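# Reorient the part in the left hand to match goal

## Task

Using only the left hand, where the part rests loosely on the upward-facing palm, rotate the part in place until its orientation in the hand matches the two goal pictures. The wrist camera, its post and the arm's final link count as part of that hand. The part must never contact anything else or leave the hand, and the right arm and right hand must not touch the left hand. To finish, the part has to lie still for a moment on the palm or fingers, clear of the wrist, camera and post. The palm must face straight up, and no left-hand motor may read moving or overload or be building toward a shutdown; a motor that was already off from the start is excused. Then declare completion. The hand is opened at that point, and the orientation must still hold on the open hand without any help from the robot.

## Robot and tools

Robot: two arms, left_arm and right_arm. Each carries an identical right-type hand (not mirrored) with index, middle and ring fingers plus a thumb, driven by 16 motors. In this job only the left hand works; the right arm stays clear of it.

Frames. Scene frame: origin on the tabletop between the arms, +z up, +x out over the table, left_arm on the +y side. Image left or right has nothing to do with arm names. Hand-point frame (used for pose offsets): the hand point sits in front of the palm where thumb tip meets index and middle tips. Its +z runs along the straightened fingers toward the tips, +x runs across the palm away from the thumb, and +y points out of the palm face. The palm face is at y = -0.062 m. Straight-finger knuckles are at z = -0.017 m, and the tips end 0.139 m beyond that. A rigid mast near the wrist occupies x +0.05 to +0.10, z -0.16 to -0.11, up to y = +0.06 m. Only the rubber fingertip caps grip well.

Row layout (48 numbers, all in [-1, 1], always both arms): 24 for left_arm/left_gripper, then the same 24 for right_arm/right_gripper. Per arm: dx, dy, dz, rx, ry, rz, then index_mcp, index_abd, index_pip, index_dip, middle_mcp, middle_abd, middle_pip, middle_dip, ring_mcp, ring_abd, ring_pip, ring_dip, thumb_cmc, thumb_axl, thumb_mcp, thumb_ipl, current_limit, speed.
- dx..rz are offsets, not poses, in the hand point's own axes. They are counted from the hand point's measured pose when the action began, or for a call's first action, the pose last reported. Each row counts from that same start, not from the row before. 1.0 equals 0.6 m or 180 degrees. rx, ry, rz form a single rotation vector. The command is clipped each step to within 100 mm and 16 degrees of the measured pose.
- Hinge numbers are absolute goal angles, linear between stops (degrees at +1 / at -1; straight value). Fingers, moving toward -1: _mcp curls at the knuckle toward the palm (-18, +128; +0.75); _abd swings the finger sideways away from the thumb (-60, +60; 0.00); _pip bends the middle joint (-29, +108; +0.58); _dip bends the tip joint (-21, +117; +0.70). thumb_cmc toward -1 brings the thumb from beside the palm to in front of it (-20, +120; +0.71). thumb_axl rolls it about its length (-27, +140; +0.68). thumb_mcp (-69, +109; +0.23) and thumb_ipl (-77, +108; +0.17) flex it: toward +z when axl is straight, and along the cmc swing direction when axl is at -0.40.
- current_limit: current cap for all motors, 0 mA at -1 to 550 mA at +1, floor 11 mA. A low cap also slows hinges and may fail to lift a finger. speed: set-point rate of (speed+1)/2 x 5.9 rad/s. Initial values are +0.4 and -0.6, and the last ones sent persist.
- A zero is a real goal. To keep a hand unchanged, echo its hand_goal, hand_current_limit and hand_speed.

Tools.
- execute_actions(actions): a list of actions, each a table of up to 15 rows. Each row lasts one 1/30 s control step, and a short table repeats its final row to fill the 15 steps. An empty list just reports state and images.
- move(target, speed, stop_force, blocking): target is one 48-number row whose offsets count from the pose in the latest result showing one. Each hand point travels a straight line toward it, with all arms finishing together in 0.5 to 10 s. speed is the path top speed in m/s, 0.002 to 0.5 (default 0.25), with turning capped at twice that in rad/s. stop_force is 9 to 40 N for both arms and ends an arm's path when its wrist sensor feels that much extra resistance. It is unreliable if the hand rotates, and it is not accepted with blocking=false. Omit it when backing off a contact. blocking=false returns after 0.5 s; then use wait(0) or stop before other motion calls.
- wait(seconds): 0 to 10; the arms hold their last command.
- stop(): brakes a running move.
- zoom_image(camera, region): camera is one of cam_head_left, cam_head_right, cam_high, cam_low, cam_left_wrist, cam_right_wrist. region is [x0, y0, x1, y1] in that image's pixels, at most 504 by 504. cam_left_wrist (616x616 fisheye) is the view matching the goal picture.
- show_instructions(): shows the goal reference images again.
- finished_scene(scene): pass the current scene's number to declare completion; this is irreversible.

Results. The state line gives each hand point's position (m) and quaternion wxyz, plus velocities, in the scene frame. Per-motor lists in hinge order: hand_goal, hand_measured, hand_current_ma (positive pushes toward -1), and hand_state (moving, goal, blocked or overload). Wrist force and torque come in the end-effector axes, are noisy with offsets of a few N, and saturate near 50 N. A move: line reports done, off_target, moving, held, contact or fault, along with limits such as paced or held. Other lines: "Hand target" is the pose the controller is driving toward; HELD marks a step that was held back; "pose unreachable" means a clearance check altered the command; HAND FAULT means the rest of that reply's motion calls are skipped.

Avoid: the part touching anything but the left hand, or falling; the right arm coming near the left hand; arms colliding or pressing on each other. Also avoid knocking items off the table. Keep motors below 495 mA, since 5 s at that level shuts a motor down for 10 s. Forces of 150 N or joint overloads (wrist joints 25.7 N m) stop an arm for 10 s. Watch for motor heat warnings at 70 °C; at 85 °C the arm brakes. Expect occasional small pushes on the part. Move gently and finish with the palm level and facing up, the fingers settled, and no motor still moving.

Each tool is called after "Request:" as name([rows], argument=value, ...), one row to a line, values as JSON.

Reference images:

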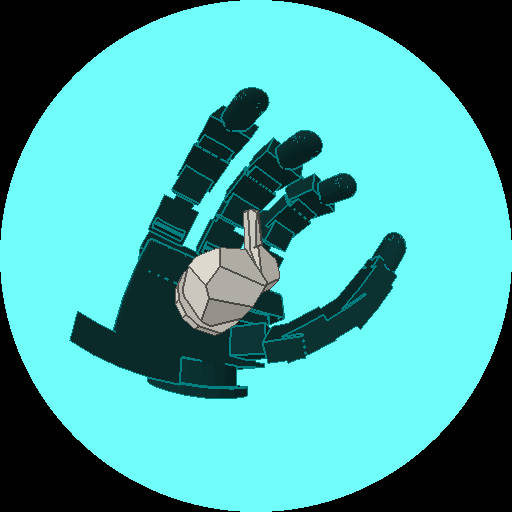

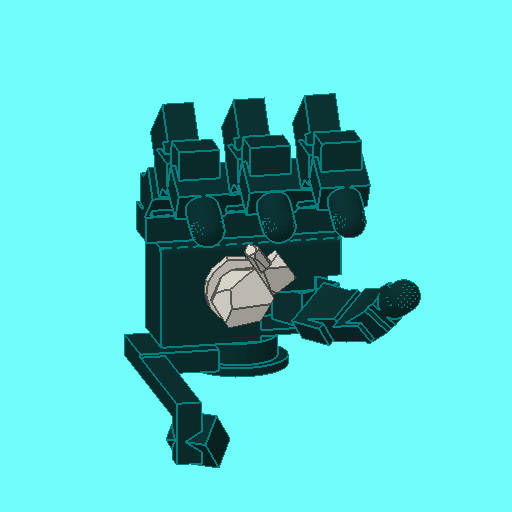

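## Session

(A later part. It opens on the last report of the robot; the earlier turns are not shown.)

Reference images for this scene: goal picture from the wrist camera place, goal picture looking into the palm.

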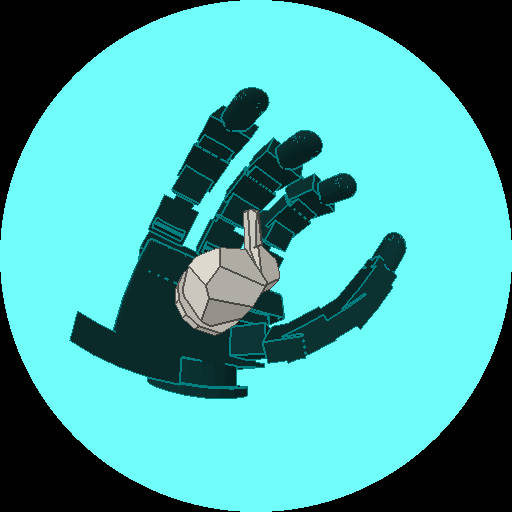

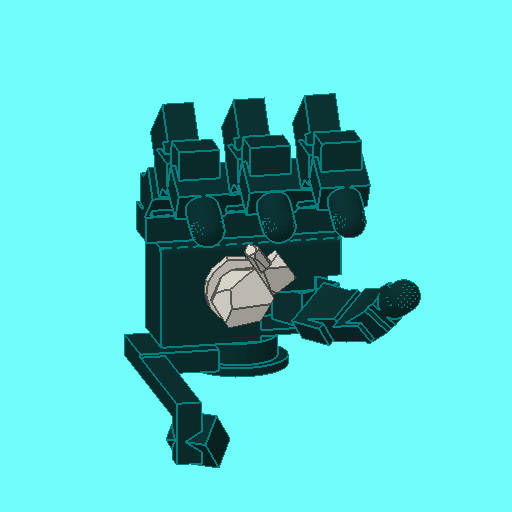

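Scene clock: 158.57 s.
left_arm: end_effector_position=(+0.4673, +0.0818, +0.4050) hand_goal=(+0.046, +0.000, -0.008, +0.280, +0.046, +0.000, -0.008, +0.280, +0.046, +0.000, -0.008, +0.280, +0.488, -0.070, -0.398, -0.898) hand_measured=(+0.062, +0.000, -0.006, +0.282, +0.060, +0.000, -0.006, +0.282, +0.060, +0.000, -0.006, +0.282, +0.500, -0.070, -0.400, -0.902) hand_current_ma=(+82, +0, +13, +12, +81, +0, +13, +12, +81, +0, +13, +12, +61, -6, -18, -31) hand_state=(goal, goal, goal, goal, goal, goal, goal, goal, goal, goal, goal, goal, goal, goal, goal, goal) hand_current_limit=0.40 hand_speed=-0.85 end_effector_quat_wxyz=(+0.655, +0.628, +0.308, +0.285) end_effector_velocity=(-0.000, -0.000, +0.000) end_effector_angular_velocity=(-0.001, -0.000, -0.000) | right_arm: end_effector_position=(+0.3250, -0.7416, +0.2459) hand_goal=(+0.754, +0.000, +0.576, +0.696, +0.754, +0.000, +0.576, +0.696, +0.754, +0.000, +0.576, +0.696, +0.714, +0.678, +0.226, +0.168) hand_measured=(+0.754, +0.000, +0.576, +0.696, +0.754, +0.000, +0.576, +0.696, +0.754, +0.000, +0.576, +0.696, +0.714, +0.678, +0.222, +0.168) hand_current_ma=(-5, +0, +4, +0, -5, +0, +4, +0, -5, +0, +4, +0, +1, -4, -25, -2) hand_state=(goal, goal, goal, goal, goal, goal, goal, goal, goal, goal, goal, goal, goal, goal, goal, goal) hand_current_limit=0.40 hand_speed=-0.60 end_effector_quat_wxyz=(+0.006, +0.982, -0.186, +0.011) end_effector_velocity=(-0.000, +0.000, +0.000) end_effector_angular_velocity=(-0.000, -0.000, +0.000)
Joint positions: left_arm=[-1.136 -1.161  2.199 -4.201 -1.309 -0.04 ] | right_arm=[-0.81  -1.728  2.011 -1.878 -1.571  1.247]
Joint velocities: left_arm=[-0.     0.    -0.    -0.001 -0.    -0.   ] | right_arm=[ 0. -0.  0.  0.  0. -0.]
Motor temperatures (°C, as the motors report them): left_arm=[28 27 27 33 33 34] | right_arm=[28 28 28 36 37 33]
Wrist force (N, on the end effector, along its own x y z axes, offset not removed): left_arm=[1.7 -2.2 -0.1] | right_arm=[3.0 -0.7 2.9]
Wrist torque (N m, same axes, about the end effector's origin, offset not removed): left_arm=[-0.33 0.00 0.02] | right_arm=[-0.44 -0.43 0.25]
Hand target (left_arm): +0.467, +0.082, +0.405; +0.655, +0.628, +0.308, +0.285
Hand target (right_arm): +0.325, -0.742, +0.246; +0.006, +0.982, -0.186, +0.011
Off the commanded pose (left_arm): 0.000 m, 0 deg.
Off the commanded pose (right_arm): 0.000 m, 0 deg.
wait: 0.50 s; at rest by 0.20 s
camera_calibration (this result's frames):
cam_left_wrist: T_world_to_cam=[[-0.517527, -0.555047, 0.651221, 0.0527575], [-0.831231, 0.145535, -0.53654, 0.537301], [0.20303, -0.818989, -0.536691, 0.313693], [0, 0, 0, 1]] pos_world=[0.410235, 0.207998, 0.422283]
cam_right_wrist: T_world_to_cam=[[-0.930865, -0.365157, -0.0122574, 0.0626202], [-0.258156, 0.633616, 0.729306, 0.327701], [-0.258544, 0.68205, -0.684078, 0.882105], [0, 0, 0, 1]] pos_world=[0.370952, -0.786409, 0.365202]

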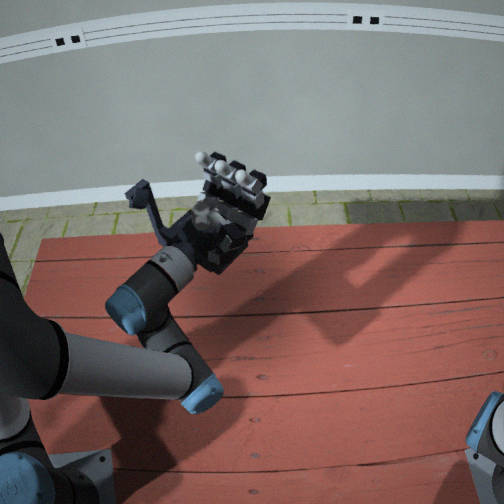

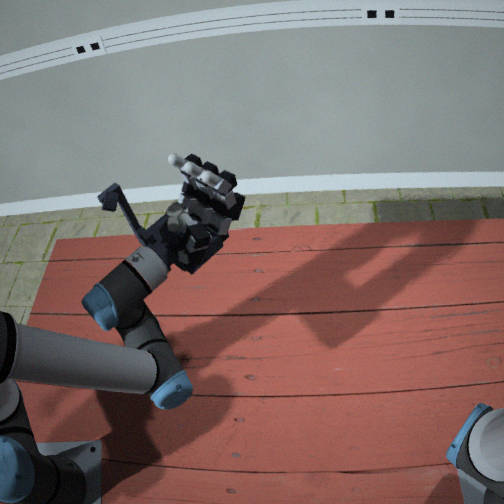

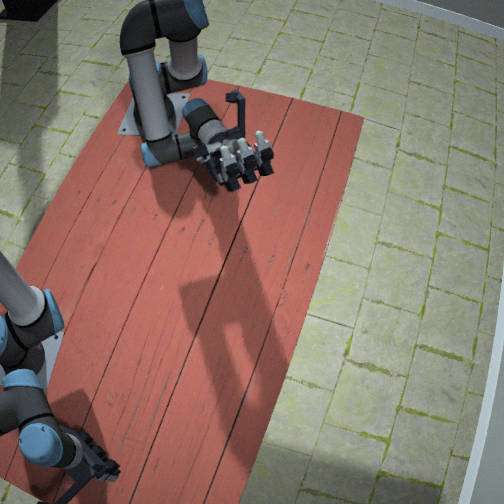

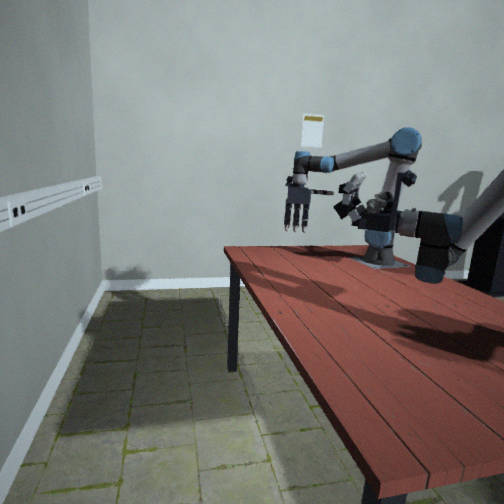

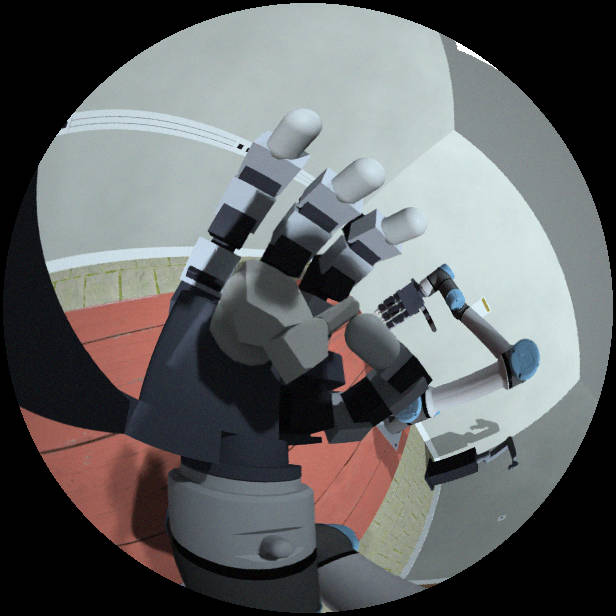

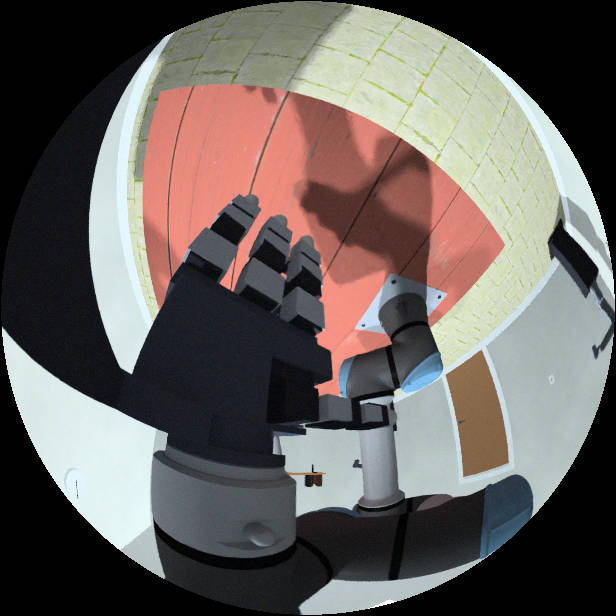

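Request:
execute_actions([
  [[0,0,0,0,0,0.0072, 0.046,0,-0.008,0.28, 0.046,0,-0.008,0.28, 0.70,-0.417,-0.956,-0.348, 0.488,-0.071,-0.399,-0.898, 0.4,-0.3, 0,0,0,0,0,0, 0.754,0,0.576,0.696, 0.754,0,0.576,0.696, 0.754,0,0.576,0.696, 0.714,0.678,0.226,0.168, 0.4,-0.6]],
  [[0,0,0,0,0,0.0075, 0.046,0,-0.008,0.28, 0.046,0,-0.008,0.28, 0.70,-0.417,-0.956,-0.348, 0.488,-0.071,-0.399,-0.898, 0.4,-0.3, 0,0,0,0,0,0, 0.754,0,0.576,0.696, 0.754,0,0.576,0.696, 0.754,0,0.576,0.696, 0.714,0.678,0.226,0.168, 0.4,-0.6]],
])

Request:
zoom_image(camera="cam_left_wrist", region=[140, 180, 440, 440])

Request:
zoom_image(camera="cam_head_left", region=[160, 150, 280, 270])

Scene clock: 198.00 s.
left_arm: end_effector_position=(+0.4673, +0.0818, +0.4050) hand_goal=(+0.046, +0.000, -0.008, +0.280, +0.046, +0.000, -0.008, +0.280, +0.700, -0.416, -0.956, -0.348, +0.488, -0.070, -0.398, -0.898) hand_measured=(+0.062, +0.000, -0.006, +0.282, +0.060, +0.000, -0.006, +0.282, +0.706, -0.414, -0.954, -0.346, +0.500, -0.070, -0.400, -0.902) hand_current_ma=(+82, +0, +13, +12, +81, +0, +13, +12, +32, +12, +5, +11, +61, -5, -18, -31) hand_state=(goal, goal, goal, goal, goal, goal, goal, goal, goal, goal, moving, goal, goal, goal, goal, goal) hand_current_limit=0.40 hand_speed=-0.30 end_effector_quat_wxyz=(+0.648, +0.635, +0.294, +0.300) end_effector_velocity=(+0.000, +0.000, -0.000) end_effector_angular_velocity=(+0.003, -0.002, +0.000) | right_arm: end_effector_position=(+0.3250, -0.7416, +0.2459) hand_goal=(+0.754, +0.000, +0.576, +0.696, +0.754, +0.000, +0.576, +0.696, +0.754, +0.000, +0.576, +0.696, +0.714, +0.678, +0.226, +0.168) hand_measured=(+0.754, +0.000, +0.576, +0.696, +0.754, +0.000, +0.576, +0.696, +0.754, +0.000, +0.576, +0.696, +0.714, +0.678, +0.222, +0.168) hand_current_ma=(-5, +0, +4, +0, -5, +0, +4, +0, -5, +0, +4, +0, +1, -4, -25, -2) hand_state=(goal, goal, goal, goal, goal, goal, goal, goal, goal, goal, goal, goal, goal, goal, goal, goal) hand_current_limit=0.40 hand_speed=-0.60 end_effector_quat_wxyz=(+0.006, +0.982, -0.186, +0.011) end_effector_velocity=(+0.000, +0.000, -0.000) end_effector_angular_velocity=(+0.002, -0.000, -0.000)
Joint positions: left_arm=[-1.126 -1.163  2.198 -4.198 -1.319  0.006] | right_arm=[-0.81  -1.728  2.011 -1.878 -1.571  1.247]
Joint velocities: left_arm=[ 0.001 -0.     0.     0.    -0.     0.003] | right_arm=[0.    0.001 0.    0.    0.001 0.   ]
Motor temperatures (°C, as the motors report them): left_arm=[28 27 27 33 33 34] | right_arm=[28 28 28 36 37 33]
Wrist force (N, on the end effector, along its own x y z axes, offset not removed): left_arm=[0.7 0.6 3.1] | right_arm=[2.7 0.5 1.0]
Wrist torque (N m, same axes, about the end effector's origin, offset not removed): left_arm=[-0.34 0.03 0.07] | right_arm=[-0.23 -0.38 0.27]
Hand target (left_arm): +0.467, +0.082, +0.405; +0.648, +0.635, +0.294, +0.300
Hand target (right_arm): +0.325, -0.742, +0.246; +0.006, +0.982, -0.186, +0.011
Off the commanded pose (left_arm): 0.000 m, 0 deg.
Off the commanded pose (right_arm): 0.000 m, 0 deg.
Step readings (end_effector_position; steps 1 to 15: 1st action; 16 to 30: 2nd action):
0: left_arm (+0.4673, +0.0818, +0.4050) | right_arm (+0.3250, -0.7416, +0.2459)
1: left_arm (+0.4674, +0.0818, +0.4050) | right_arm (+0.3250, -0.7416, +0.2459)
2: left_arm (+0.4674, +0.0819, +0.4049) | right_arm (+0.3250, -0.7416, +0.2459)
4: left_arm (+0.4674, +0.0819, +0.4049) | right_arm (+0.3250, -0.7416, +0.2459)
8: left_arm (+0.4674, +0.0818, +0.4049) | right_arm (+0.3250, -0.7416, +0.2459)
15: left_arm (+0.4673, +0.0818, +0.4050) | right_arm (+0.3250, -0.7416, +0.2459)
16: left_arm (+0.4673, +0.0818, +0.4050) | right_arm (+0.3250, -0.7416, +0.2459)
17: left_arm (+0.4674, +0.0818, +0.4050) | right_arm (+0.3250, -0.7416, +0.2459)
19: left_arm (+0.4674, +0.0818, +0.4050) | right_arm (+0.3250, -0.7416, +0.2459)
23: left_arm (+0.4674, +0.0818, +0.4050) | right_arm (+0.3250, -0.7416, +0.2459)
30: end_effector_position above
camera_calibration (this result's frames):
cam_left_wrist: T_world_to_cam=[[-0.535816, -0.577745, 0.615721, 0.0775329], [-0.815143, 0.163865, -0.555599, 0.536], [0.220099, -0.7996, -0.558746, 0.313052], [0, 0, 0, 1]] pos_world=[0.409557, 0.207279, 0.424979]
cam_right_wrist: T_world_to_cam=[[-0.930865, -0.365157, -0.0122574, 0.0626202], [-0.258156, 0.633616, 0.729306, 0.327701], [-0.258544, 0.68205, -0.684078, 0.882105], [0, 0, 0, 1]] pos_world=[0.370952, -0.786409, 0.365202]

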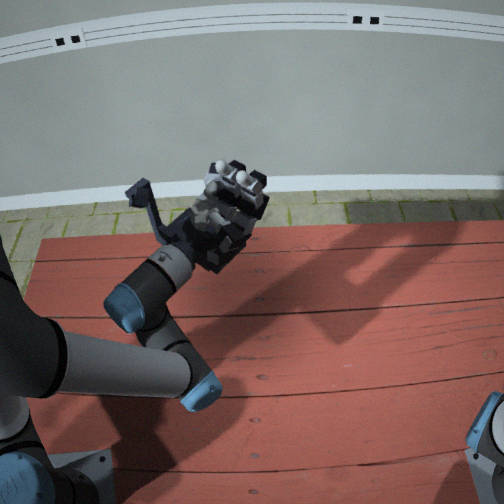

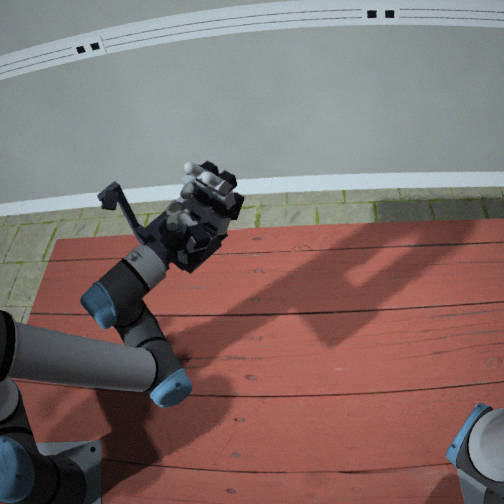

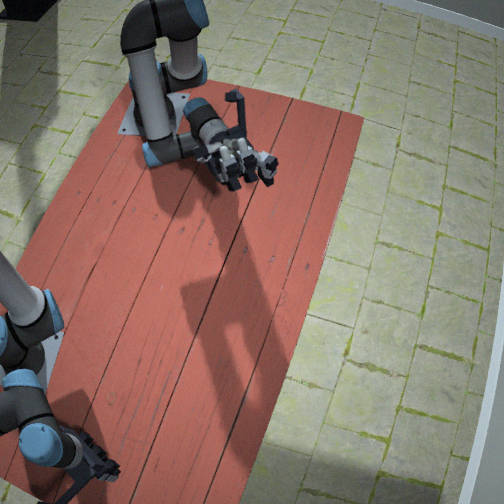

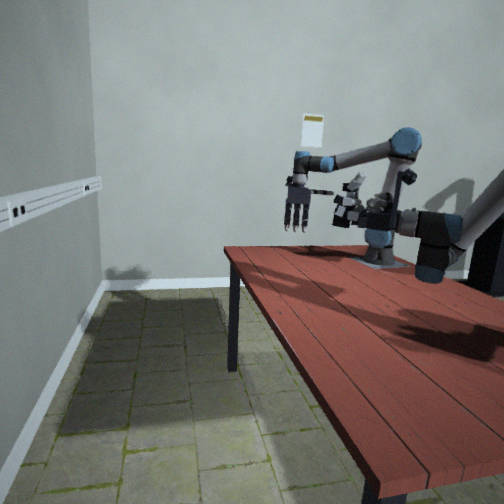

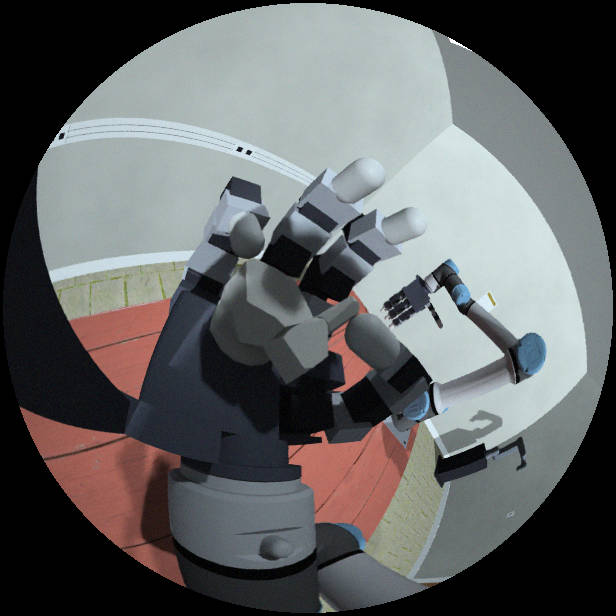

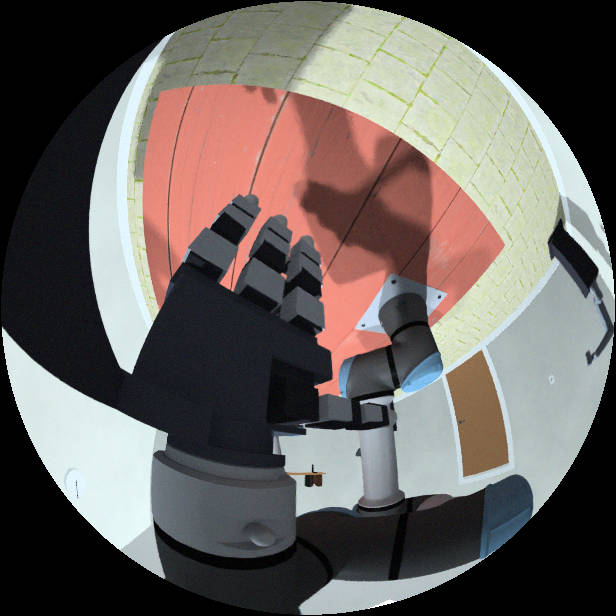

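Region (140, 180, 440, 440) of cam_left_wrist's 616x616 image, scaled by 1.680, with more detail than that image has; it fills the top 437 rows of this view, and the rest is white.

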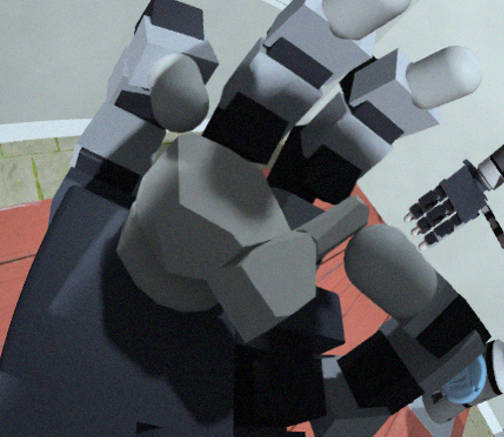

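Region (160, 150, 280, 270) of cam_head_left's 504x504 image, scaled by 4.200, with more detail than that image has.

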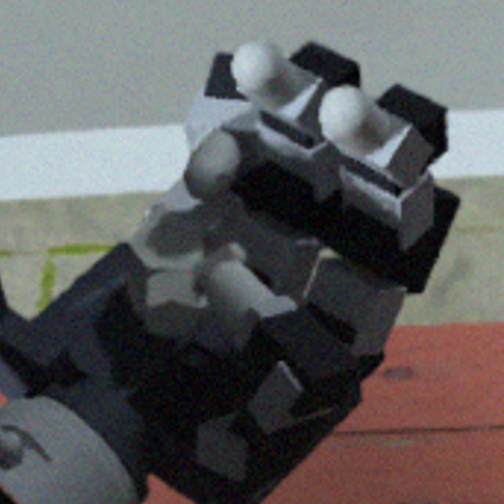

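Request:
execute_actions([
  [[0,0,0,0,0,0, 0.046,0,-0.008,0.28, 0.046,0,-0.008,0.28, 0.379,-0.417,-0.956,-0.348, 0.488,-0.071,-0.399,-0.898, 0.4,-0.68, 0,0,0,0,0,0, 0.754,0,0.576,0.696, 0.754,0,0.576,0.696, 0.754,0,0.576,0.696, 0.714,0.678,0.226,0.168, 0.4,-0.6]],
  [[0,0,0,0,0,0, 0.046,0,-0.008,0.28, 0.046,0,-0.008,0.28, 0.17,-0.417,-0.956,-0.249, 0.417,0.042,-0.408,-0.81, 0.4,-0.82, 0,0,0,0,0,0, 0.754,0,0.576,0.696, 0.754,0,0.576,0.696, 0.754,0,0.576,0.696, 0.714,0.678,0.226,0.168, 0.4,-0.6]],
])

Request:
wait(seconds=0.4)

Request:
zoom_image(camera="cam_left_wrist", region=[140, 180, 440, 440])

Request:
zoom_image(camera="cam_head_left", region=[160, 150, 280, 270])

Scene clock: 214.70 s.
left_arm: end_effector_position=(+0.4673, +0.0818, +0.4050) hand_goal=(+0.046, +0.000, -0.008, +0.280, +0.046, +0.000, -0.008, +0.280, +0.170, -0.416, -0.956, -0.248, +0.418, +0.042, -0.408, -0.810) hand_measured=(+0.062, +0.000, -0.006, +0.282, +0.060, +0.000, -0.006, +0.282, +0.228, -0.414, -0.952, -0.248, +0.436, +0.042, -0.406, -0.812) hand_current_ma=(+82, +0, +13, +12, +81, +0, +13, +12, +155, +12, +30, +4, +95, +2, +18, -13) hand_state=(goal, goal, goal, goal, goal, goal, goal, goal, moving, goal, moving, moving, goal, goal, goal, goal) hand_current_limit=0.40 hand_speed=-0.82 end_effector_quat_wxyz=(+0.648, +0.635, +0.294, +0.300) end_effector_velocity=(+0.000, -0.000, -0.000) end_effector_angular_velocity=(+0.000, +0.000, -0.000) | right_arm: end_effector_position=(+0.3250, -0.7416, +0.2459) hand_goal=(+0.754, +0.000, +0.576, +0.696, +0.754, +0.000, +0.576, +0.696, +0.754, +0.000, +0.576, +0.696, +0.714, +0.678, +0.226, +0.168) hand_measured=(+0.754, +0.000, +0.576, +0.696, +0.754, +0.000, +0.576, +0.696, +0.754, +0.000, +0.576, +0.696, +0.714, +0.678, +0.222, +0.168) hand_current_ma=(-5, +0, +4, +0, -5, +0, +4, +0, -5, +0, +4, +0, +1, -4, -25, -2) hand_state=(goal, goal, goal, goal, goal, goal, goal, goal, goal, goal, goal, goal, goal, goal, goal, goal) hand_current_limit=0.40 hand_speed=-0.60 end_effector_quat_wxyz=(+0.006, +0.982, -0.186, +0.011) end_effector_velocity=(+0.000, -0.000, -0.000) end_effector_angular_velocity=(+0.000, -0.000, +0.000)
Joint positions: left_arm=[-1.126 -1.163  2.198 -4.198 -1.319  0.006] | right_arm=[-0.81  -1.728  2.011 -1.878 -1.571  1.247]
Joint velocities: left_arm=[-0.  0. -0.  0. -0.  0.] | right_arm=[ 0.  0. -0.  0.  0. -0.]
Motor temperatures (°C, as the motors report them): left_arm=[28 27 27 33 33 34] | right_arm=[28 28 28 36 37 33]
Wrist force (N, on the end effector, along its own x y z axes, offset not removed): left_arm=[3.3 -0.1 3.0] | right_arm=[3.3 -0.8 0.9]
Wrist torque (N m, same axes, about the end effector's origin, offset not removed): left_arm=[-0.35 -0.38 0.25] | right_arm=[-0.35 -0.39 0.42]
Hand target (left_arm): +0.467, +0.082, +0.405; +0.648, +0.635, +0.294, +0.300
Hand target (right_arm): +0.325, -0.742, +0.246; +0.006, +0.982, -0.186, +0.011
Off the commanded pose (left_arm): 0.000 m, 0 deg.
Off the commanded pose (right_arm): 0.000 m, 0 deg.
Step readings (end_effector_position; steps 1 to 15: 1st action; 16 to 30: 2nd action):
0: left_arm (+0.4673, +0.0818, +0.4050) | right_arm (+0.3250, -0.7416, +0.2459)
1: left_arm (+0.4673, +0.0818, +0.4050) | right_arm (+0.3250, -0.7416, +0.2459)
2: left_arm (+0.4673, +0.0818, +0.4050) | right_arm (+0.3250, -0.7416, +0.2459)
4: left_arm (+0.4673, +0.0818, +0.4050) | right_arm (+0.3250, -0.7416, +0.2459)
8: left_arm (+0.4673, +0.0818, +0.4050) | right_arm (+0.3250, -0.7416, +0.2459)
15: left_arm (+0.4673, +0.0818, +0.4050) | right_arm (+0.3250, -0.7416, +0.2459)
16: left_arm (+0.4673, +0.0818, +0.4050) | right_arm (+0.3250, -0.7416, +0.2459)
17: left_arm (+0.4673, +0.0818, +0.4050) | right_arm (+0.3250, -0.7416, +0.2459)
19: left_arm (+0.4673, +0.0818, +0.4050) | right_arm (+0.3250, -0.7416, +0.2459)
23: left_arm (+0.4673, +0.0818, +0.4050) | right_arm (+0.3250, -0.7416, +0.2459)
30: end_effector_position above
camera_calibration (this result's frames):
cam_left_wrist: T_world_to_cam=[[-0.53587, -0.577808, 0.615614, 0.0776073], [-0.815093, 0.16392, -0.555656, 0.535996], [0.220151, -0.799542, -0.558807, 0.31305], [0, 0, 0, 1]] pos_world=[0.409556, 0.207278, 0.424987]
cam_right_wrist: T_world_to_cam=[[-0.930865, -0.365157, -0.0122575, 0.0626202], [-0.258156, 0.633616, 0.729306, 0.327701], [-0.258544, 0.68205, -0.684078, 0.882105], [0, 0, 0, 1]] pos_world=[0.370952, -0.786409, 0.365202]

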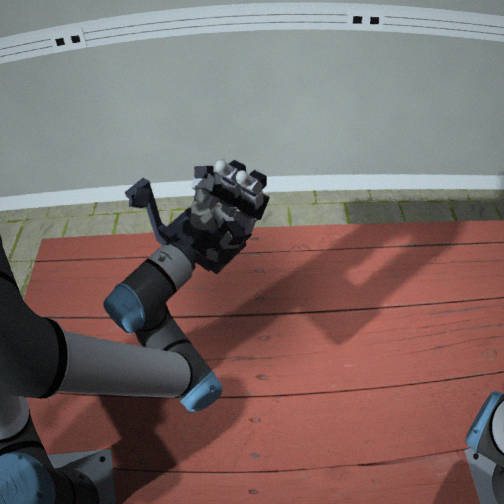

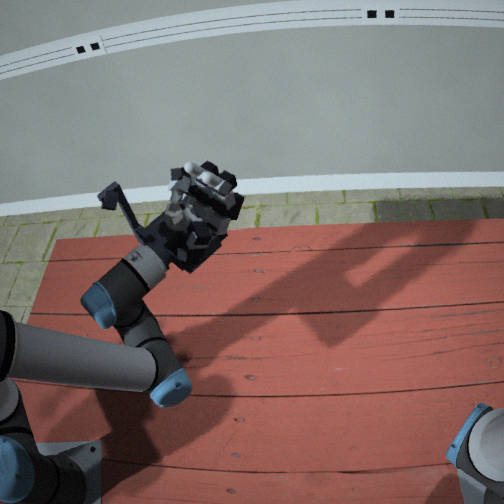

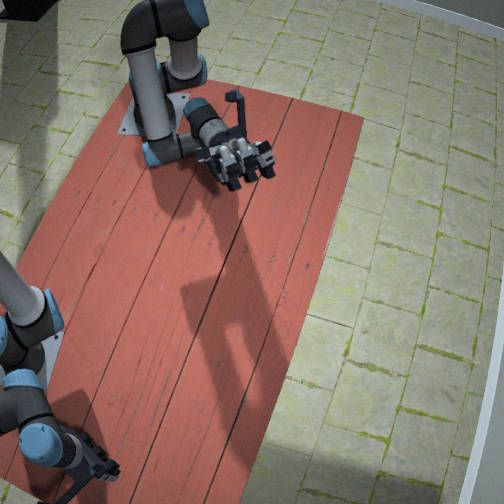

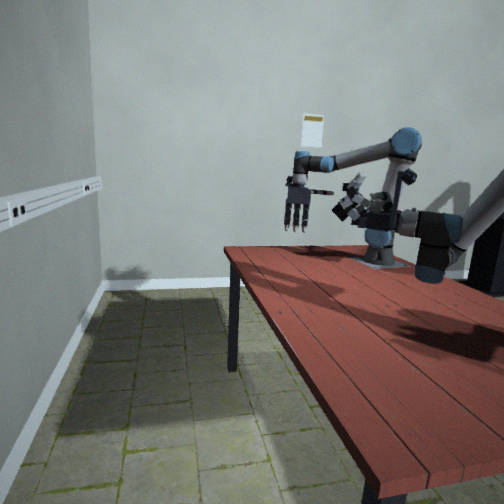

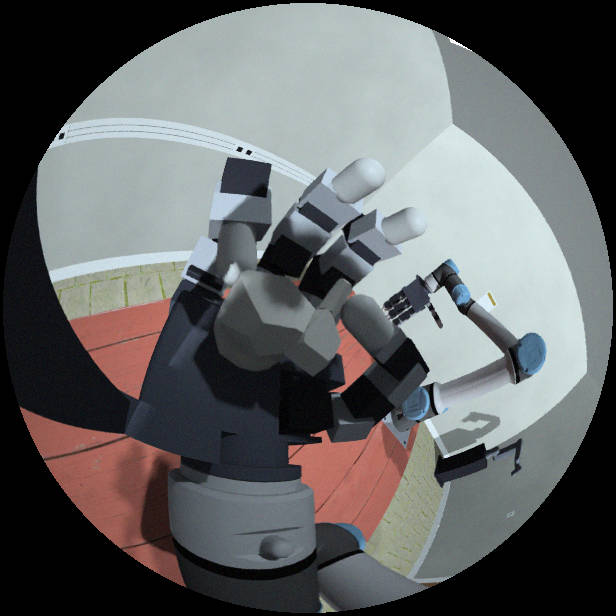

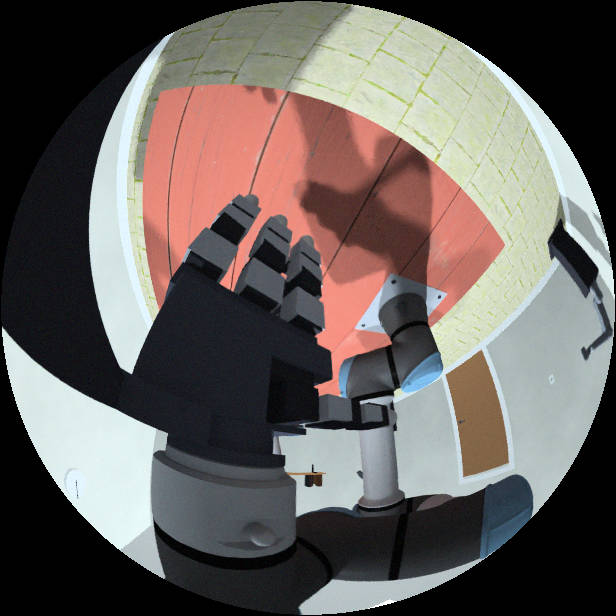

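Scene clock: 215.10 s.
left_arm: end_effector_position=(+0.4673, +0.0818, +0.4050) hand_goal=(+0.046, +0.000, -0.008, +0.280, +0.046, +0.000, -0.008, +0.280, +0.170, -0.416, -0.956, -0.248, +0.418, +0.042, -0.408, -0.810) hand_measured=(+0.062, +0.000, -0.006, +0.282, +0.060, +0.000, -0.006, +0.282, +0.194, -0.414, -0.950, -0.248, +0.436, +0.042, -0.404, -0.812) hand_current_ma=(+82, +0, +13, +12, +81, +0, +13, +12, +138, +12, +33, +4, +95, +5, +21, -14) hand_state=(goal, goal, goal, goal, goal, goal, goal, goal, blocked, goal, goal, goal, goal, goal, goal, goal) hand_current_limit=0.40 hand_speed=-0.82 end_effector_quat_wxyz=(+0.648, +0.635, +0.294, +0.300) end_effector_velocity=(-0.000, +0.000, +0.000) end_effector_angular_velocity=(-0.001, +0.000, -0.000) | right_arm: end_effector_position=(+0.3250, -0.7416, +0.2459) hand_goal=(+0.754, +0.000, +0.576, +0.696, +0.754, +0.000, +0.576, +0.696, +0.754, +0.000, +0.576, +0.696, +0.714, +0.678, +0.226, +0.168) hand_measured=(+0.754, +0.000, +0.576, +0.696, +0.754, +0.000, +0.576, +0.696, +0.754, +0.000, +0.576, +0.696, +0.714, +0.678, +0.222, +0.168) hand_current_ma=(-5, +0, +4, +0, -5, +0, +4, +0, -5, +0, +4, +0, +1, -4, -25, -2) hand_state=(goal, goal, goal, goal, goal, goal, goal, goal, goal, goal, goal, goal, goal, goal, goal, goal) hand_current_limit=0.40 hand_speed=-0.60 end_effector_quat_wxyz=(+0.006, +0.982, -0.186, +0.011) end_effector_velocity=(-0.000, -0.000, +0.000) end_effector_angular_velocity=(-0.001, +0.001, +0.000)
Joint positions: left_arm=[-1.126 -1.163  2.198 -4.198 -1.319  0.006] | right_arm=[-0.81  -1.728  2.011 -1.878 -1.571  1.247]
Joint velocities: left_arm=[ 0.    -0.     0.001 -0.001 -0.    -0.   ] | right_arm=[-0.    -0.     0.     0.    -0.001 -0.   ]
Motor temperatures (°C, as the motors report them): left_arm=[28 27 27 33 33 34] | right_arm=[28 28 28 36 37 33]
Wrist force (N, on the end effector, along its own x y z axes, offset not removed): left_arm=[-0.3 -2.5 2.0] | right_arm=[1.4 1.1 -0.1]
Wrist torque (N m, same axes, about the end effector's origin, offset not removed): left_arm=[-0.44 0.17 -0.08] | right_arm=[-0.07 -0.25 0.13]
Hand target (left_arm): +0.467, +0.082, +0.405; +0.648, +0.635, +0.294, +0.300
Hand target (right_arm): +0.325, -0.742, +0.246; +0.006, +0.982, -0.186, +0.011
Off the commanded pose (left_arm): 0.000 m, 0 deg.
Off the commanded pose (right_arm): 0.000 m, 0 deg.
wait: 0.40 s; at rest by 0.23 s
camera_calibration (this result's frames):
cam_left_wrist: T_world_to_cam=[[-0.53587, -0.577808, 0.615614, 0.0776075], [-0.815093, 0.163921, -0.555656, 0.535995], [0.220151, -0.799542, -0.558808, 0.31305], [0, 0, 0, 1]] pos_world=[0.409556, 0.207278, 0.424987]
cam_right_wrist: T_world_to_cam=[[-0.930865, -0.365157, -0.0122575, 0.0626203], [-0.258156, 0.633616, 0.729306, 0.327701], [-0.258544, 0.68205, -0.684078, 0.882105], [0, 0, 0, 1]] pos_world=[0.370952, -0.78641, 0.365202]

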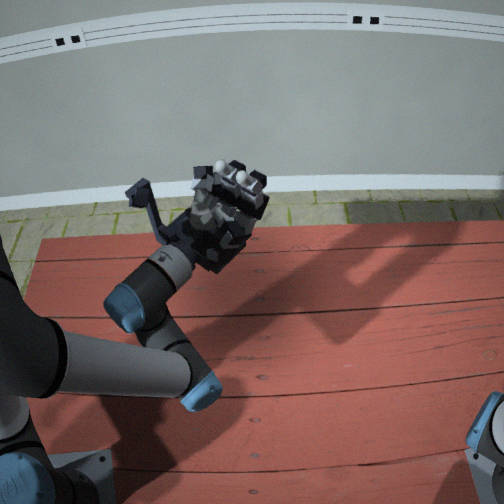

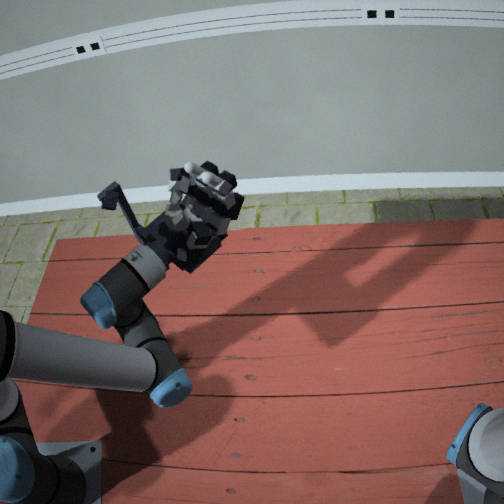

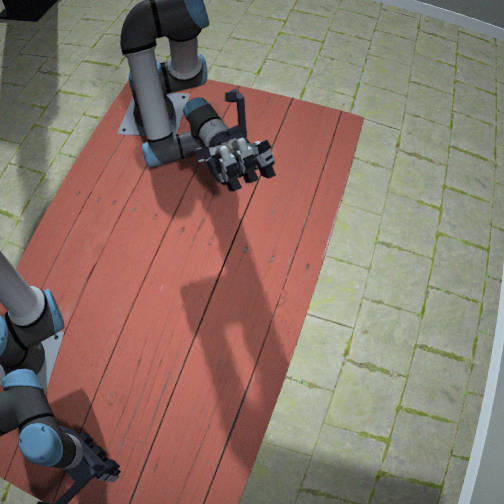

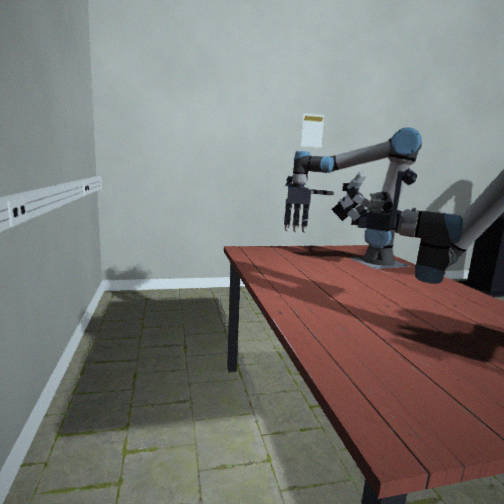

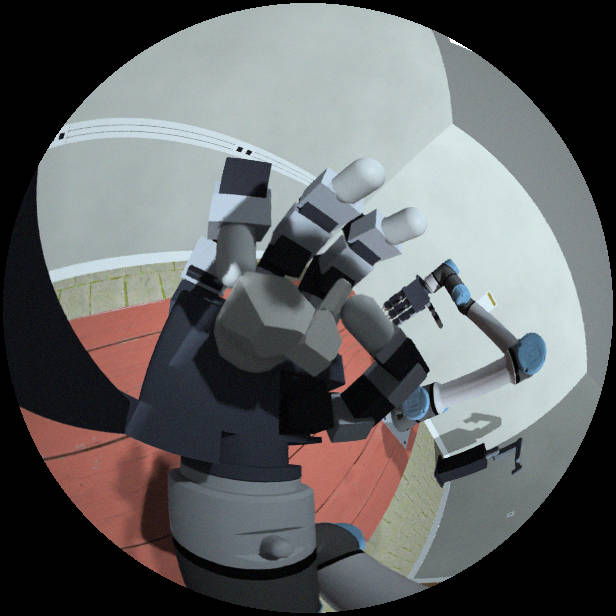

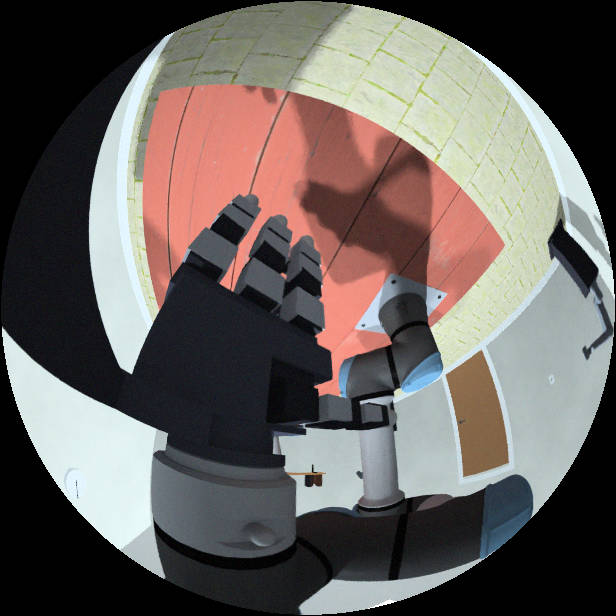

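Region (140, 180, 440, 440) of cam_left_wrist's 616x616 image, scaled by 1.680, with more detail than that image has; it fills the top 437 rows of this view, and the rest is white.

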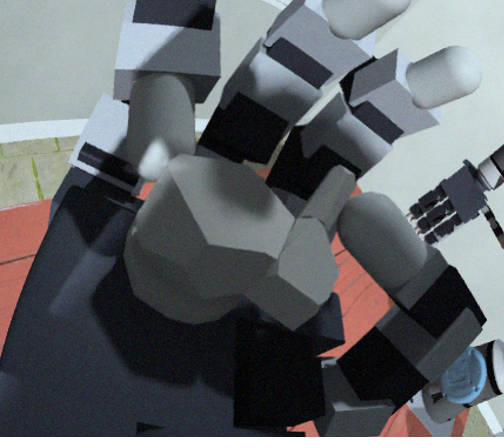

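Region (160, 150, 280, 270) of cam_head_left's 504x504 image, scaled by 4.200, with more detail than that image has.

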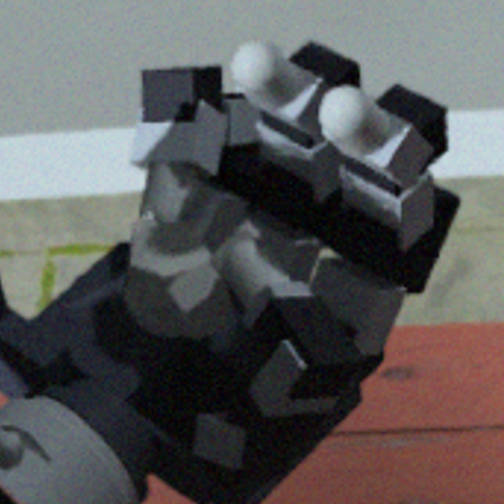

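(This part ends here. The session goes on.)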